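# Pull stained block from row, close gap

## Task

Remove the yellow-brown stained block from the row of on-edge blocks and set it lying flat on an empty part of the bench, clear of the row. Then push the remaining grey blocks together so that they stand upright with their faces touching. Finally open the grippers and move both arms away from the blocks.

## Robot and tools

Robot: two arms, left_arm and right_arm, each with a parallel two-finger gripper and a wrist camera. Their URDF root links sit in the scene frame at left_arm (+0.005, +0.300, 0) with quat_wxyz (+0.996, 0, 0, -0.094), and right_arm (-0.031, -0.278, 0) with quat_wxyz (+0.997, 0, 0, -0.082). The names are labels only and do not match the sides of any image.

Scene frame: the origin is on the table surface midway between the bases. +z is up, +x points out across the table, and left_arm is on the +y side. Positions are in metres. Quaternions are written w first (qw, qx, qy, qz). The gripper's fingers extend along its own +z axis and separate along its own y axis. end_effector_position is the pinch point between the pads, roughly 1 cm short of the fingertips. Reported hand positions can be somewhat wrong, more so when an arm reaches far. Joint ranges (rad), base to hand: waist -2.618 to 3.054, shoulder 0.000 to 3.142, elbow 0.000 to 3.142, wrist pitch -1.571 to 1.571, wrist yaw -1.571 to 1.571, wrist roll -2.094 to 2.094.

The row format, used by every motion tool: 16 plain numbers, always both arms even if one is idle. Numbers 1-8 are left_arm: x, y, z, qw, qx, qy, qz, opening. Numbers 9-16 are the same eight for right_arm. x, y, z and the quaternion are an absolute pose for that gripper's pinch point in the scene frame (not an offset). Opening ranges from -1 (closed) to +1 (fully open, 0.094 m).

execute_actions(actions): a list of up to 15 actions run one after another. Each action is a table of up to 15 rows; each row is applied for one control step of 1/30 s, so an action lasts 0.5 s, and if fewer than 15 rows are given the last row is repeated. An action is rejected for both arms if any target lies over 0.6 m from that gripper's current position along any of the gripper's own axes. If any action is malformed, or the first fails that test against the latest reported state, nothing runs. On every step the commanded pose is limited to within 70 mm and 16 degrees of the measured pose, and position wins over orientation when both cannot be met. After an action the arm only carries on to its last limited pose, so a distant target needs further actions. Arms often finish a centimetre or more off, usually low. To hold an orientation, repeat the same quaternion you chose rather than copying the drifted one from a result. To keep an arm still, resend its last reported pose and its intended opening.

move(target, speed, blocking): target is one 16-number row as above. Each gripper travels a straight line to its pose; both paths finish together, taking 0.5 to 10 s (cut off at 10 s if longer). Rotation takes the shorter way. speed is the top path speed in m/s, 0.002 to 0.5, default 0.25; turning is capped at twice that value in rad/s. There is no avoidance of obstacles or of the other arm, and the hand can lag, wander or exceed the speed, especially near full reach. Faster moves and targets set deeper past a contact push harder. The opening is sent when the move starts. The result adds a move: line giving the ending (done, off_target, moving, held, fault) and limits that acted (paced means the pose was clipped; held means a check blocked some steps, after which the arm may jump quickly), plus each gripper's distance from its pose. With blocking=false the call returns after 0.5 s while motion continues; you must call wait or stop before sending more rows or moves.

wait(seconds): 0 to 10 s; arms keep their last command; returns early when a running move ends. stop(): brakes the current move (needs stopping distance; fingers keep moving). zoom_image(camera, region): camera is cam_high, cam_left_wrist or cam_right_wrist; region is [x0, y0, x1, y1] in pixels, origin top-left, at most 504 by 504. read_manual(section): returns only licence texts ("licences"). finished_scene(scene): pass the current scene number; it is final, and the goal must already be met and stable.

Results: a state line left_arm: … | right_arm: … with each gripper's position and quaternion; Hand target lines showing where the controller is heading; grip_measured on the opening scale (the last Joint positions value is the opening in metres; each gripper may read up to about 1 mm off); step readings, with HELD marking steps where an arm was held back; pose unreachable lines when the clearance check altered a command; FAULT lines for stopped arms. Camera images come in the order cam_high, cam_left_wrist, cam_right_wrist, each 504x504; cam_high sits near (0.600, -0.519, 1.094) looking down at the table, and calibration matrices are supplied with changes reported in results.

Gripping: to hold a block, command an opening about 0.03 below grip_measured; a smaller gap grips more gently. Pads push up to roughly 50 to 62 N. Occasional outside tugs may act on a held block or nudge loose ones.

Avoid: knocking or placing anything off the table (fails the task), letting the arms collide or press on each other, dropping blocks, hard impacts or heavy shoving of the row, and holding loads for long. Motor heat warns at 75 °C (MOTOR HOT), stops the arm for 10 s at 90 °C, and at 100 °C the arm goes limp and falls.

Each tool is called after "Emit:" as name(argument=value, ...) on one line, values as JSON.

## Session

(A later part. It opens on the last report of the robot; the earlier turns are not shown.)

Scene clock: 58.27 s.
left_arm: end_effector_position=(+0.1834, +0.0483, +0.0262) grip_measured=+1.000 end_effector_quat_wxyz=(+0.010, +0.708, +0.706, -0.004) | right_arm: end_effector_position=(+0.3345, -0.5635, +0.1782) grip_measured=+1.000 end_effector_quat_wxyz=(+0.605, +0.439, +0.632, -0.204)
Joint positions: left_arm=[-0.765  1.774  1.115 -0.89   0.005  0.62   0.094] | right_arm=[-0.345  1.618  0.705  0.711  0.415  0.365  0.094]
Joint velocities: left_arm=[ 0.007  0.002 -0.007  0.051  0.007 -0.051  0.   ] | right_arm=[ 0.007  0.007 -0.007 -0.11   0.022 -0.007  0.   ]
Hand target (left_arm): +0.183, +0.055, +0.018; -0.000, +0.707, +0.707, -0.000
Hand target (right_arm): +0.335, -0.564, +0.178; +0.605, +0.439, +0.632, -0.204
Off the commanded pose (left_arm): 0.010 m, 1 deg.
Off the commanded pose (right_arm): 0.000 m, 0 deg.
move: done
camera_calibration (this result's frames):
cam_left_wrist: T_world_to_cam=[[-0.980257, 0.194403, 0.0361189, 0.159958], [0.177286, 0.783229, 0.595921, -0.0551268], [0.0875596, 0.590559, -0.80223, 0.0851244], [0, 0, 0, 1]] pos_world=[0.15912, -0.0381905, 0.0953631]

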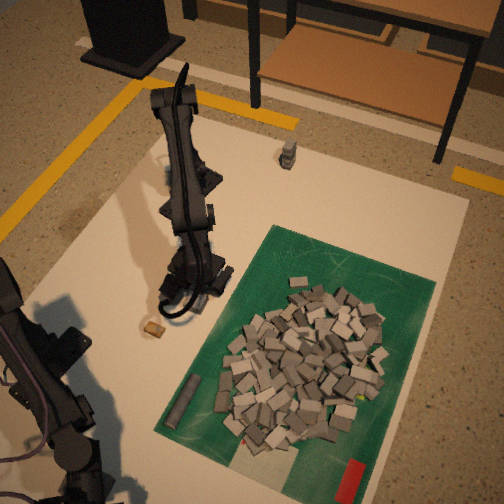

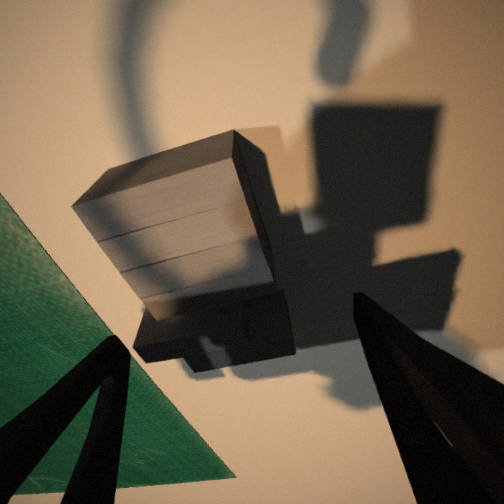

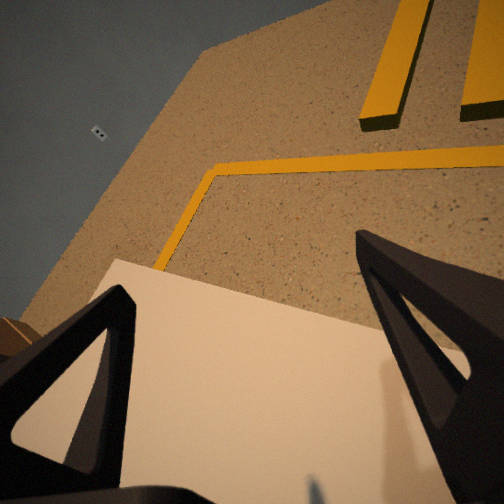

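Centred on the end block well. Close.

Emit:
move(target=[0.184,0.056,0.015,0,0.707,0.707,0,-0.15, 0.3345,-0.5635,0.1782,0.605,0.439,0.632,-0.204,1], speed=0.03)

Emit:
move(target=[0.184,0.056,0.015,0,0.707,0.707,0,1, 0.3345,-0.5635,0.1782,0.605,0.439,0.632,-0.204,1])

Emit:
move(target=[0.184,0.05,0.08,0,0.707,0.707,0,1, 0.3345,-0.5635,0.1782,0.605,0.439,0.632,-0.204,1], speed=0.1)

Emit:
move(target=[0.182,0.028,0.08,0,0,1,0,1, 0.3345,-0.5635,0.1782,0.605,0.439,0.632,-0.204,1])

Emit:
move(target=[0.182,0.028,0.016,0,0,1,0,1, 0.3345,-0.5635,0.1782,0.605,0.439,0.632,-0.204,1], speed=0.05)

Scene clock: 59.60 s.
left_arm: end_effector_position=(+0.1846, +0.0476, +0.0258) grip_measured=-0.114 end_effector_quat_wxyz=(+0.013, +0.708, +0.706, -0.004) | right_arm: end_effector_position=(+0.3345, -0.5635, +0.1782) grip_measured=+1.000 end_effector_quat_wxyz=(+0.605, +0.439, +0.632, -0.204)
Joint positions: left_arm=[-0.764  1.774  1.113 -0.882  0.004  0.622  0.042] | right_arm=[-0.345  1.618  0.705  0.711  0.415  0.365  0.094]
Joint velocities: left_arm=[ 0.012 -0.022  0.002  0.007 -0.051  0.022 -0.002] | right_arm=[ 0.002 -0.002  0.002  0.022 -0.022  0.007  0.   ]
Hand target (left_arm): +0.184, +0.056, +0.015; -0.000, +0.707, +0.707, -0.000
Hand target (right_arm): +0.335, -0.564, +0.178; +0.605, +0.439, +0.632, -0.204
Off the commanded pose (left_arm): 0.014 m, 2 deg.
Off the commanded pose (right_arm): 0.000 m, 0 deg.
move: off_target (left_arm)
camera_calibration (this result's frames):
cam_left_wrist: T_world_to_cam=[[-0.98035, 0.194876, 0.0306065, 0.161499], [0.174693, 0.785592, 0.593572, -0.0541257], [0.0916286, 0.587255, -0.804199, 0.0845664], [0, 0, 0, 1]] pos_world=[0.160032, -0.0386136, 0.0951927]

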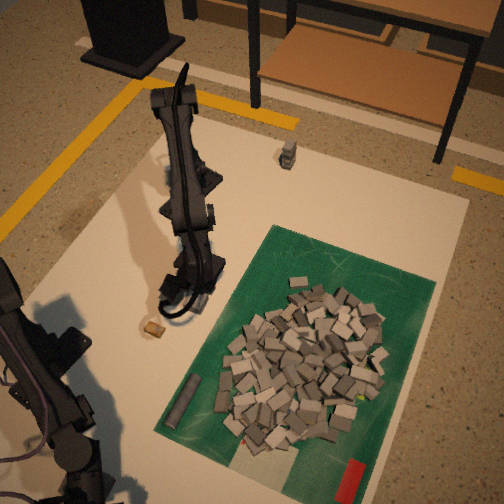

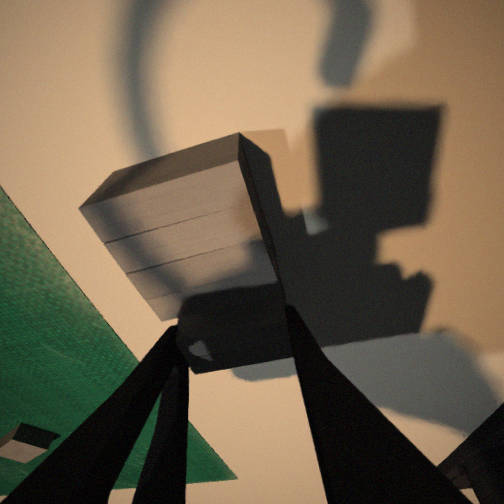

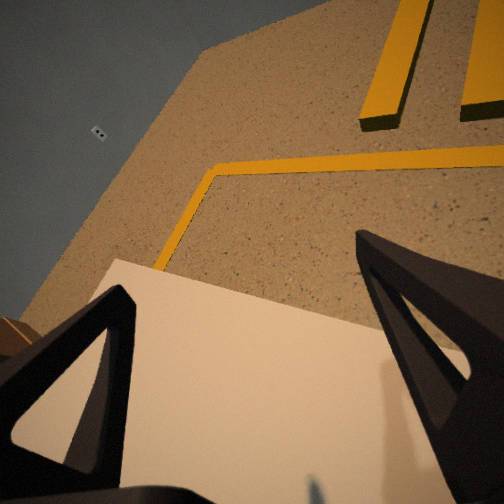

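Scene clock: 60.30 s.
left_arm: end_effector_position=(+0.1867, +0.0471, +0.0259) grip_measured=+1.000 end_effector_quat_wxyz=(+0.016, +0.707, +0.707, -0.005) | right_arm: end_effector_position=(+0.3345, -0.5635, +0.1782) grip_measured=+1.000 end_effector_quat_wxyz=(+0.605, +0.439, +0.632, -0.204)
Joint positions: left_arm=[-0.76   1.774  1.113 -0.876  0.004  0.623  0.094] | right_arm=[-0.345  1.618  0.705  0.711  0.415  0.365  0.094]
Joint velocities: left_arm=[ 0.012 -0.012 -0.017  0.007  0.051 -0.066  0.   ] | right_arm=[ 0.002 -0.002  0.012 -0.022  0.051 -0.051  0.   ]
Hand target (left_arm): +0.184, +0.056, +0.015; +0.000, +0.707, +0.707, -0.000
Hand target (right_arm): +0.335, -0.564, +0.178; +0.605, +0.439, +0.632, -0.204
Off the commanded pose (left_arm): 0.014 m, 2 deg.
Off the commanded pose (right_arm): 0.000 m, 0 deg.
move: off_target (left_arm)
camera_calibration (this result's frames):
cam_left_wrist: T_world_to_cam=[[-0.981048, 0.19203, 0.0258501, 0.164032], [0.170032, 0.789227, 0.590093, -0.0533528], [0.0929144, 0.583306, -0.806921, 0.0847124], [0, 0, 0, 1]] pos_world=[0.162124, -0.038805, 0.0955992]

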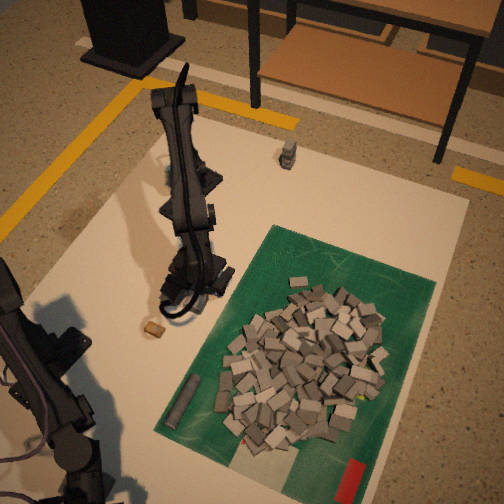

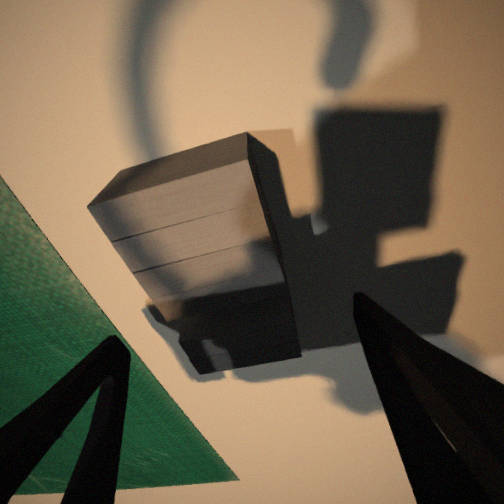

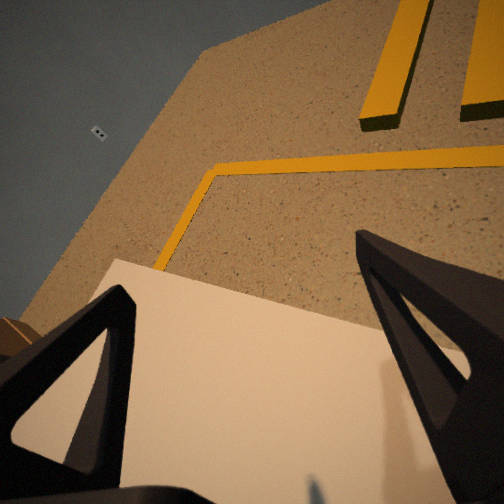

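Scene clock: 61.43 s.
left_arm: end_effector_position=(+0.1824, +0.0531, +0.0701) grip_measured=+1.000 end_effector_quat_wxyz=(-0.012, +0.707, +0.707, -0.000) | right_arm: end_effector_position=(+0.3345, -0.5635, +0.1782) grip_measured=+1.000 end_effector_quat_wxyz=(+0.605, +0.439, +0.632, -0.204)
Joint positions: left_arm=[-0.76   1.743  1.262 -1.112  0.004  0.623  0.094] | right_arm=[-0.345  1.618  0.705  0.711  0.415  0.365  0.094]
Joint velocities: left_arm=[-0.002  0.012  0.002  0.051  0.007  0.022  0.   ] | right_arm=[ 0.007 -0.017  0.002 -0.037 -0.037  0.095  0.   ]
Hand target (left_arm): +0.184, +0.050, +0.080; +0.000, +0.707, +0.707, -0.000
Hand target (right_arm): +0.335, -0.564, +0.178; +0.605, +0.439, +0.632, -0.204
Off the commanded pose (left_arm): 0.010 m, 1 deg.
Off the commanded pose (right_arm): 0.000 m, 0 deg.
move: done
camera_calibration (this result's frames):
cam_left_wrist: T_world_to_cam=[[-0.979505, 0.189883, 0.0671898, 0.154402], [0.190104, 0.761293, 0.619914, -0.0877688], [0.0665597, 0.619982, -0.781788, 0.118402], [0, 0, 0, 1]] pos_world=[0.160042, -0.0359075, 0.1366]

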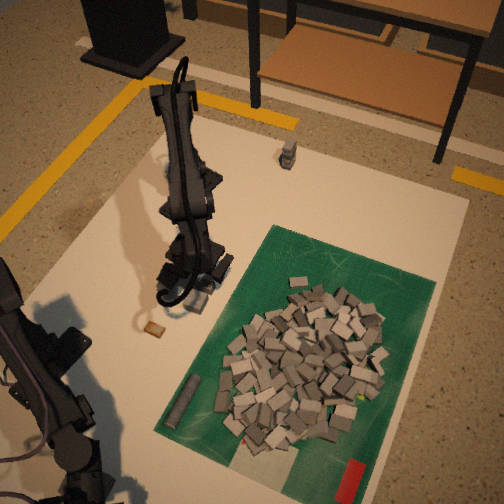

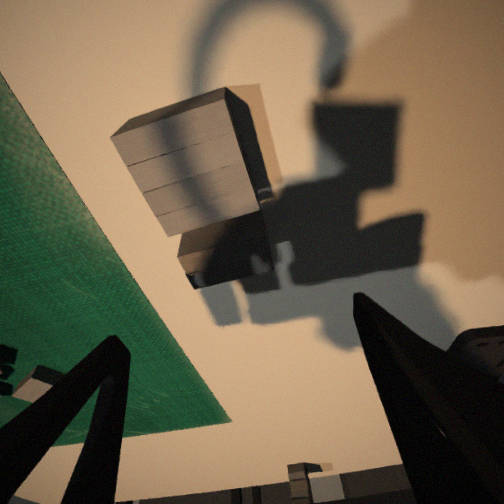

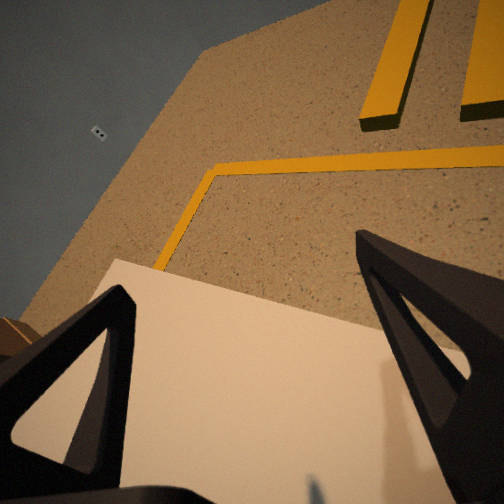

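Scene clock: 65.17 s.
left_arm: end_effector_position=(+0.1817, +0.0323, +0.0784) grip_measured=+1.000 end_effector_quat_wxyz=(-0.001, +0.001, +1.000, -0.002) | right_arm: end_effector_position=(+0.3345, -0.5635, +0.1782) grip_measured=+1.000 end_effector_quat_wxyz=(+0.605, +0.439, +0.632, -0.204)
Joint positions: left_arm=[-0.799  1.775  1.334 -1.128  0.004 -0.986  0.094] | right_arm=[-0.345  1.618  0.705  0.711  0.415  0.365  0.094]
Joint velocities: left_arm=[-0.002  0.002 -0.012  0.037  0.007 -0.022  0.   ] | right_arm=[ 0.002 -0.007  0.017 -0.022  0.066 -0.081  0.   ]
Hand target (left_arm): +0.182, +0.028, +0.080; -0.000, +0.000, +1.000, +0.000
Hand target (right_arm): +0.335, -0.564, +0.178; +0.605, +0.439, +0.632, -0.204
Off the commanded pose (left_arm): 0.005 m, 0 deg.
Off the commanded pose (right_arm): 0.000 m, 0 deg.
move: done
camera_calibration (this result's frames):
cam_left_wrist: T_world_to_cam=[[-0.192152, -0.979966, 0.0523835, 0.0530277], [-0.769907, 0.183633, 0.611164, 0.1168], [-0.608539, 0.077106, -0.789769, 0.27866], [0, 0, 0, 1]] pos_world=[0.26969, 0.00903067, 0.145916]

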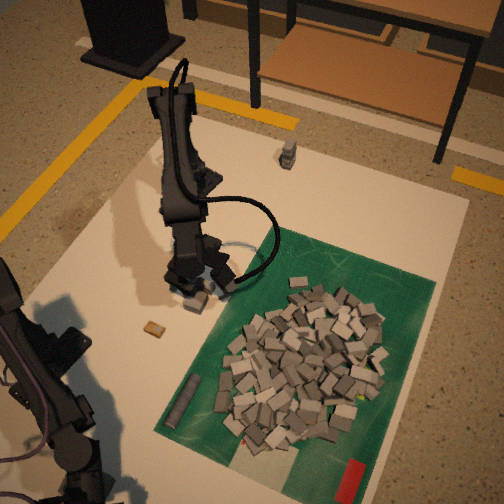

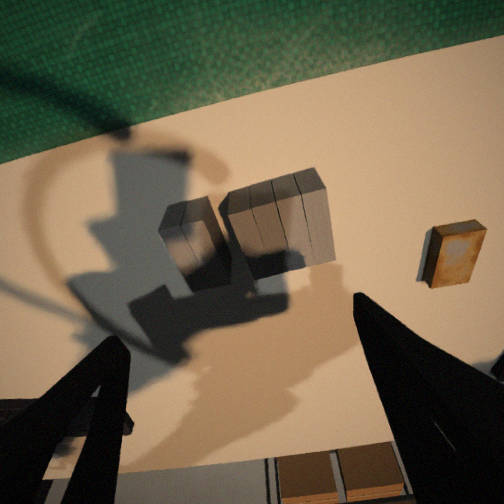

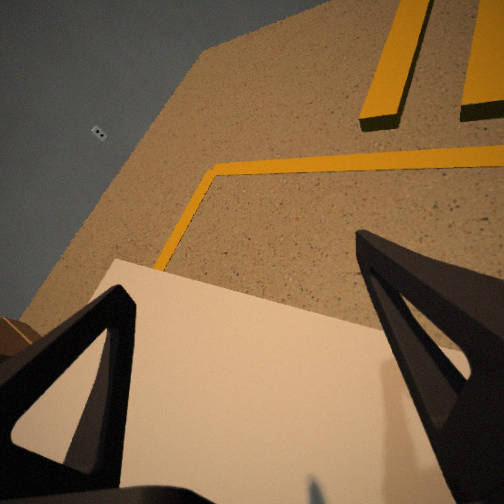

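Scene clock: 66.90 s.
left_arm: end_effector_position=(+0.1861, +0.0256, +0.0245) grip_measured=+1.000 end_effector_quat_wxyz=(+0.004, -0.001, +1.000, -0.010) | right_arm: end_effector_position=(+0.3345, -0.5635, +0.1782) grip_measured=+1.000 end_effector_quat_wxyz=(+0.605, +0.439, +0.632, -0.204)
Joint positions: left_arm=[-0.799  1.848  1.202 -0.904  0.004 -0.989  0.094] | right_arm=[-0.345  1.618  0.705  0.711  0.415  0.365  0.094]
Joint velocities: left_arm=[ 0.007  0.002  0.002 -0.022 -0.022  0.022  0.   ] | right_arm=[-0.002 -0.012 -0.007 -0.037 -0.066  0.051  0.   ]
Hand target (left_arm): +0.182, +0.029, +0.017; +0.000, -0.000, +1.000, -0.000
Hand target (right_arm): +0.335, -0.564, +0.178; +0.605, +0.439, +0.632, -0.204
Off the commanded pose (left_arm): 0.010 m, 1 deg.
Off the commanded pose (right_arm): 0.000 m, 0 deg.
move: done
camera_calibration (this result's frames):
cam_left_wrist: T_world_to_cam=[[-0.18902, -0.979771, 0.0657286, 0.0491766], [-0.77683, 0.190141, 0.600317, 0.155802], [-0.600671, 0.0624119, -0.797056, 0.238411], [0, 0, 0, 1]] pos_world=[0.273534, 0.0036778, 0.0932637]

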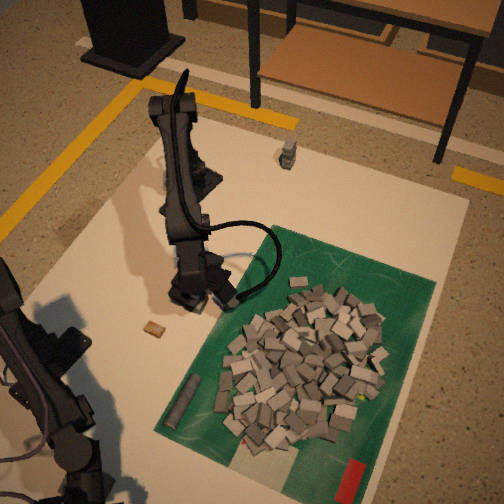

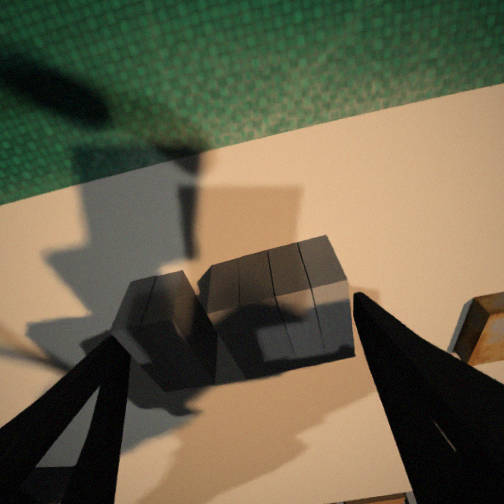

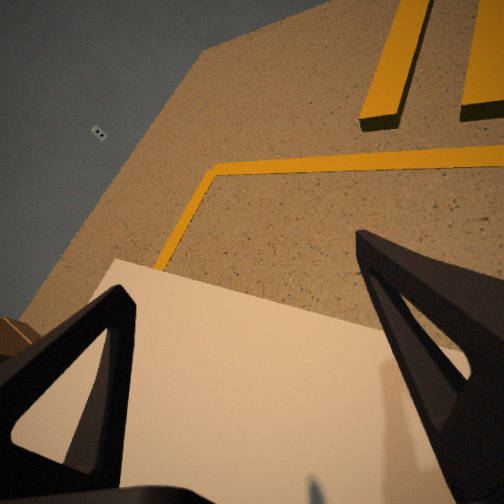

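6×10.6 mm ≈ 63.6 mm → grip ≈0.35.

Emit:
move(target=[0.182,0.028,0.016,0,0,1,0,0.32, 0.3345,-0.5635,0.1782,0.605,0.439,0.632,-0.204,1])

Emit:
move(target=[0.182,0.028,0.016,0,0,1,0,1, 0.3345,-0.5635,0.1782,0.605,0.439,0.632,-0.204,1])

Emit:
move(target=[0.16,0.03,0.15,0,0,1,0,1, 0.3345,-0.5635,0.1782,0.605,0.439,0.632,-0.204,1], speed=0.12)

Scene clock: 67.93 s.
left_arm: end_effector_position=(+0.1865, +0.0229, +0.0246) grip_measured=+0.426 end_effector_quat_wxyz=(+0.004, -0.001, +1.000, -0.016) | right_arm: end_effector_position=(+0.3345, -0.5635, +0.1782) grip_measured=+1.000 end_effector_quat_wxyz=(+0.605, +0.439, +0.632, -0.204)
Joint positions: left_arm=[-0.8    1.848  1.202 -0.894  0.01  -0.989  0.067] | right_arm=[-0.345  1.618  0.705  0.711  0.415  0.365  0.094]
Joint velocities: left_arm=[ 0.012  0.002  0.007  0.007  0.037 -0.11   0.   ] | right_arm=[ 0.007  0.012 -0.017 -0.007 -0.007 -0.007  0.   ]
Hand target (left_arm): +0.182, +0.028, +0.016; +0.000, +0.000, +1.000, +0.000
Hand target (right_arm): +0.335, -0.564, +0.178; +0.605, +0.439, +0.632, -0.204
Off the commanded pose (left_arm): 0.011 m, 2 deg.
Off the commanded pose (right_arm): 0.000 m, 0 deg.
move: off_target (left_arm)
camera_calibration (this result's frames):
cam_left_wrist: T_world_to_cam=[[-0.189575, -0.978838, 0.0770569, 0.0463698], [-0.776947, 0.197533, 0.597774, 0.156461], [-0.600345, 0.0534541, -0.797952, 0.239009], [0, 0, 0, 1]] pos_world=[0.273841, 0.00170622, 0.0936161]

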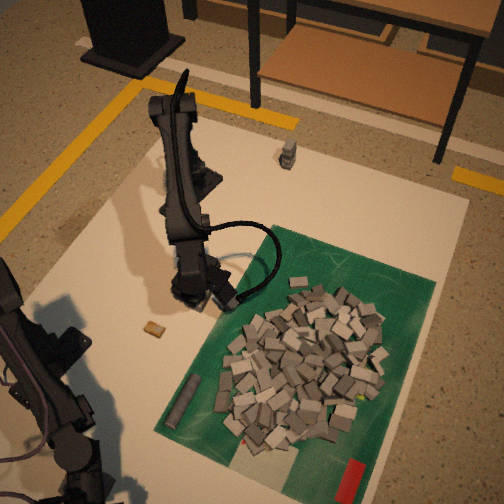

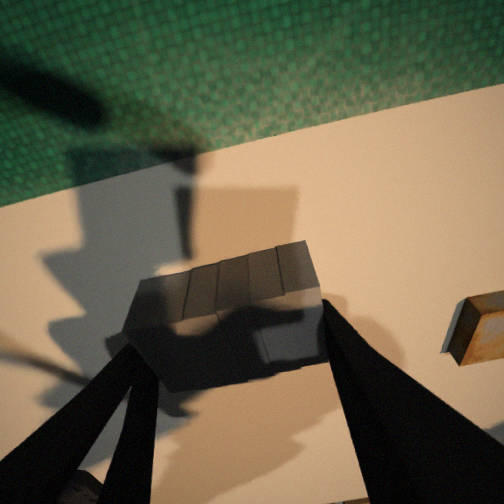

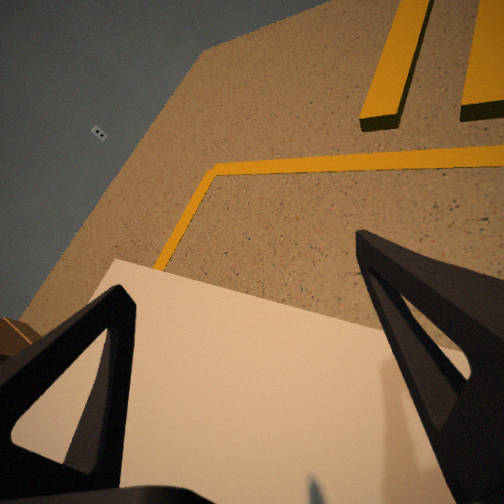

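Scene clock: 68.63 s.
left_arm: end_effector_position=(+0.1865, +0.0229, +0.0246) grip_measured=+1.000 end_effector_quat_wxyz=(+0.004, -0.001, +1.000, -0.016) | right_arm: end_effector_position=(+0.3345, -0.5635, +0.1782) grip_measured=+1.000 end_effector_quat_wxyz=(+0.605, +0.439, +0.632, -0.204)
Joint positions: left_arm=[-0.8    1.848  1.202 -0.894  0.01  -0.99   0.094] | right_arm=[-0.345  1.618  0.705  0.711  0.415  0.365  0.094]
Joint velocities: left_arm=[-0.012  0.002 -0.002 -0.095 -0.022 -0.066  0.   ] | right_arm=[ 0.002 -0.002 -0.007 -0.007 -0.051  0.051  0.   ]
Hand target (left_arm): +0.182, +0.028, +0.016; +0.000, -0.000, +1.000, +0.000
Hand target (right_arm): +0.335, -0.564, +0.178; +0.605, +0.439, +0.632, -0.204
Off the commanded pose (left_arm): 0.011 m, 2 deg.
Off the commanded pose (right_arm): 0.000 m, 0 deg.
move: off_target (left_arm)
camera_calibration (this result's frames):
cam_left_wrist: T_world_to_cam=[[-0.188827, -0.978982, 0.077068, 0.0462333], [-0.777083, 0.196944, 0.597792, 0.1565], [-0.600405, 0.052991, -0.797938, 0.23903], [0, 0, 0, 1]] pos_world=[0.273859, 0.00177333, 0.0936142]

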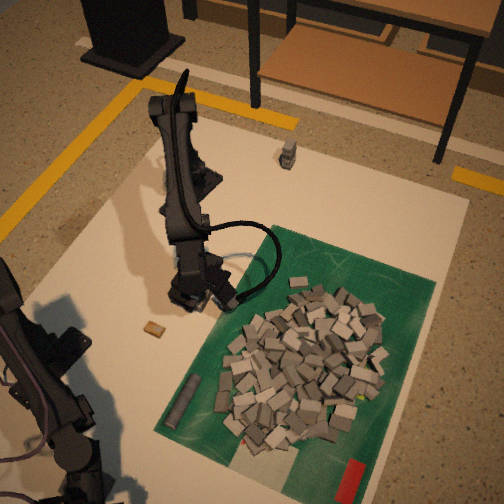

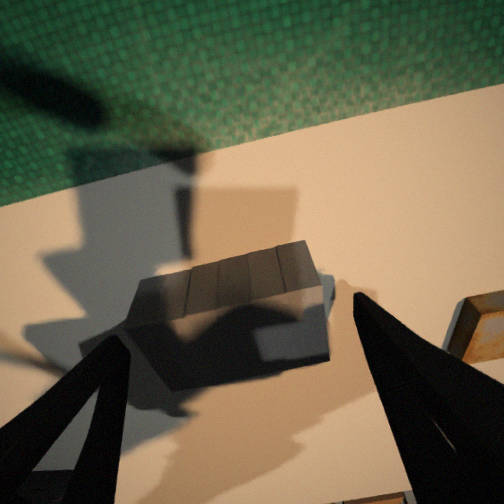

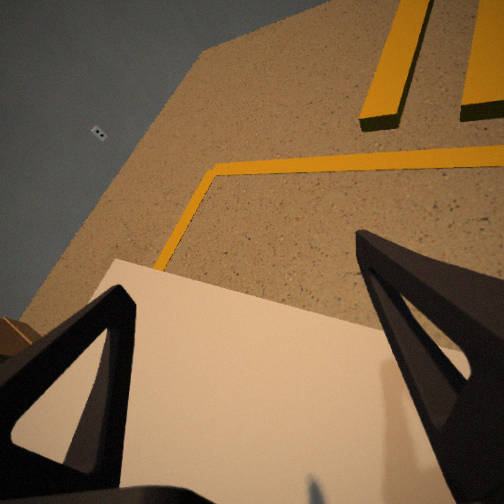

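Scene clock: 70.33 s.
left_arm: end_effector_position=(+0.1599, +0.0306, +0.1398) grip_measured=+1.000 end_effector_quat_wxyz=(-0.010, -0.000, +1.000, +0.008) | right_arm: end_effector_position=(+0.3345, -0.5635, +0.1782) grip_measured=+1.000 end_effector_quat_wxyz=(+0.605, +0.439, +0.632, -0.204)
Joint positions: left_arm=[-0.857  1.743  1.54  -1.392  0.01  -1.046  0.094] | right_arm=[-0.345  1.618  0.705  0.711  0.415  0.365  0.094]
Joint velocities: left_arm=[-0.012 -0.012 -0.012 -0.022 -0.051 -0.051  0.   ] | right_arm=[ 0.002 -0.012 -0.022  0.022  0.037  0.022  0.   ]
Hand target (left_arm): +0.161, +0.029, +0.149; -0.000, -0.000, +1.000, +0.000
Hand target (right_arm): +0.335, -0.564, +0.178; +0.605, +0.439, +0.632, -0.204
Off the commanded pose (left_arm): 0.010 m, 1 deg.
Off the commanded pose (right_arm): 0.000 m, 0 deg.
move: done
camera_calibration (this result's frames):
cam_left_wrist: T_world_to_cam=[[-0.189011, -0.981297, 0.0364807, 0.0456953], [-0.758726, 0.169523, 0.628965, 0.0590151], [-0.623386, 0.0912028, -0.776577, 0.314116], [0, 0, 0, 1]] pos_world=[0.249229, 0.00618796, 0.20515]

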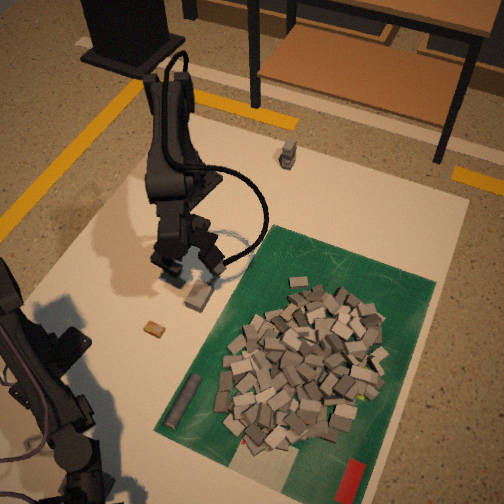

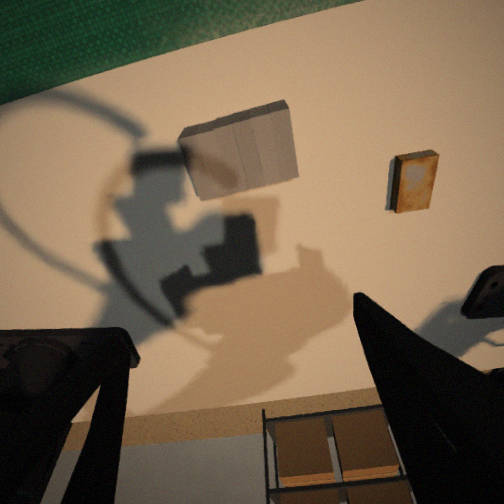

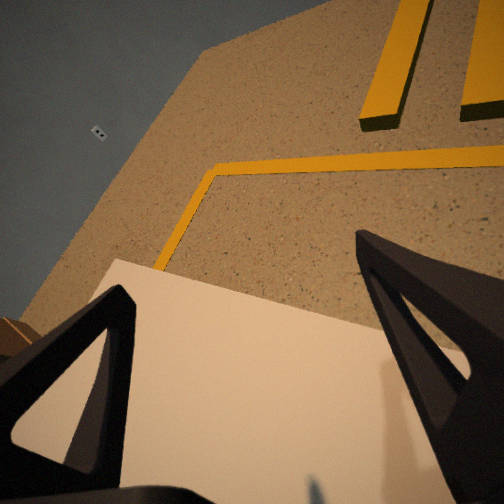

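Emit:
finished_scene(scene=1)

The scene is finished: the task was done.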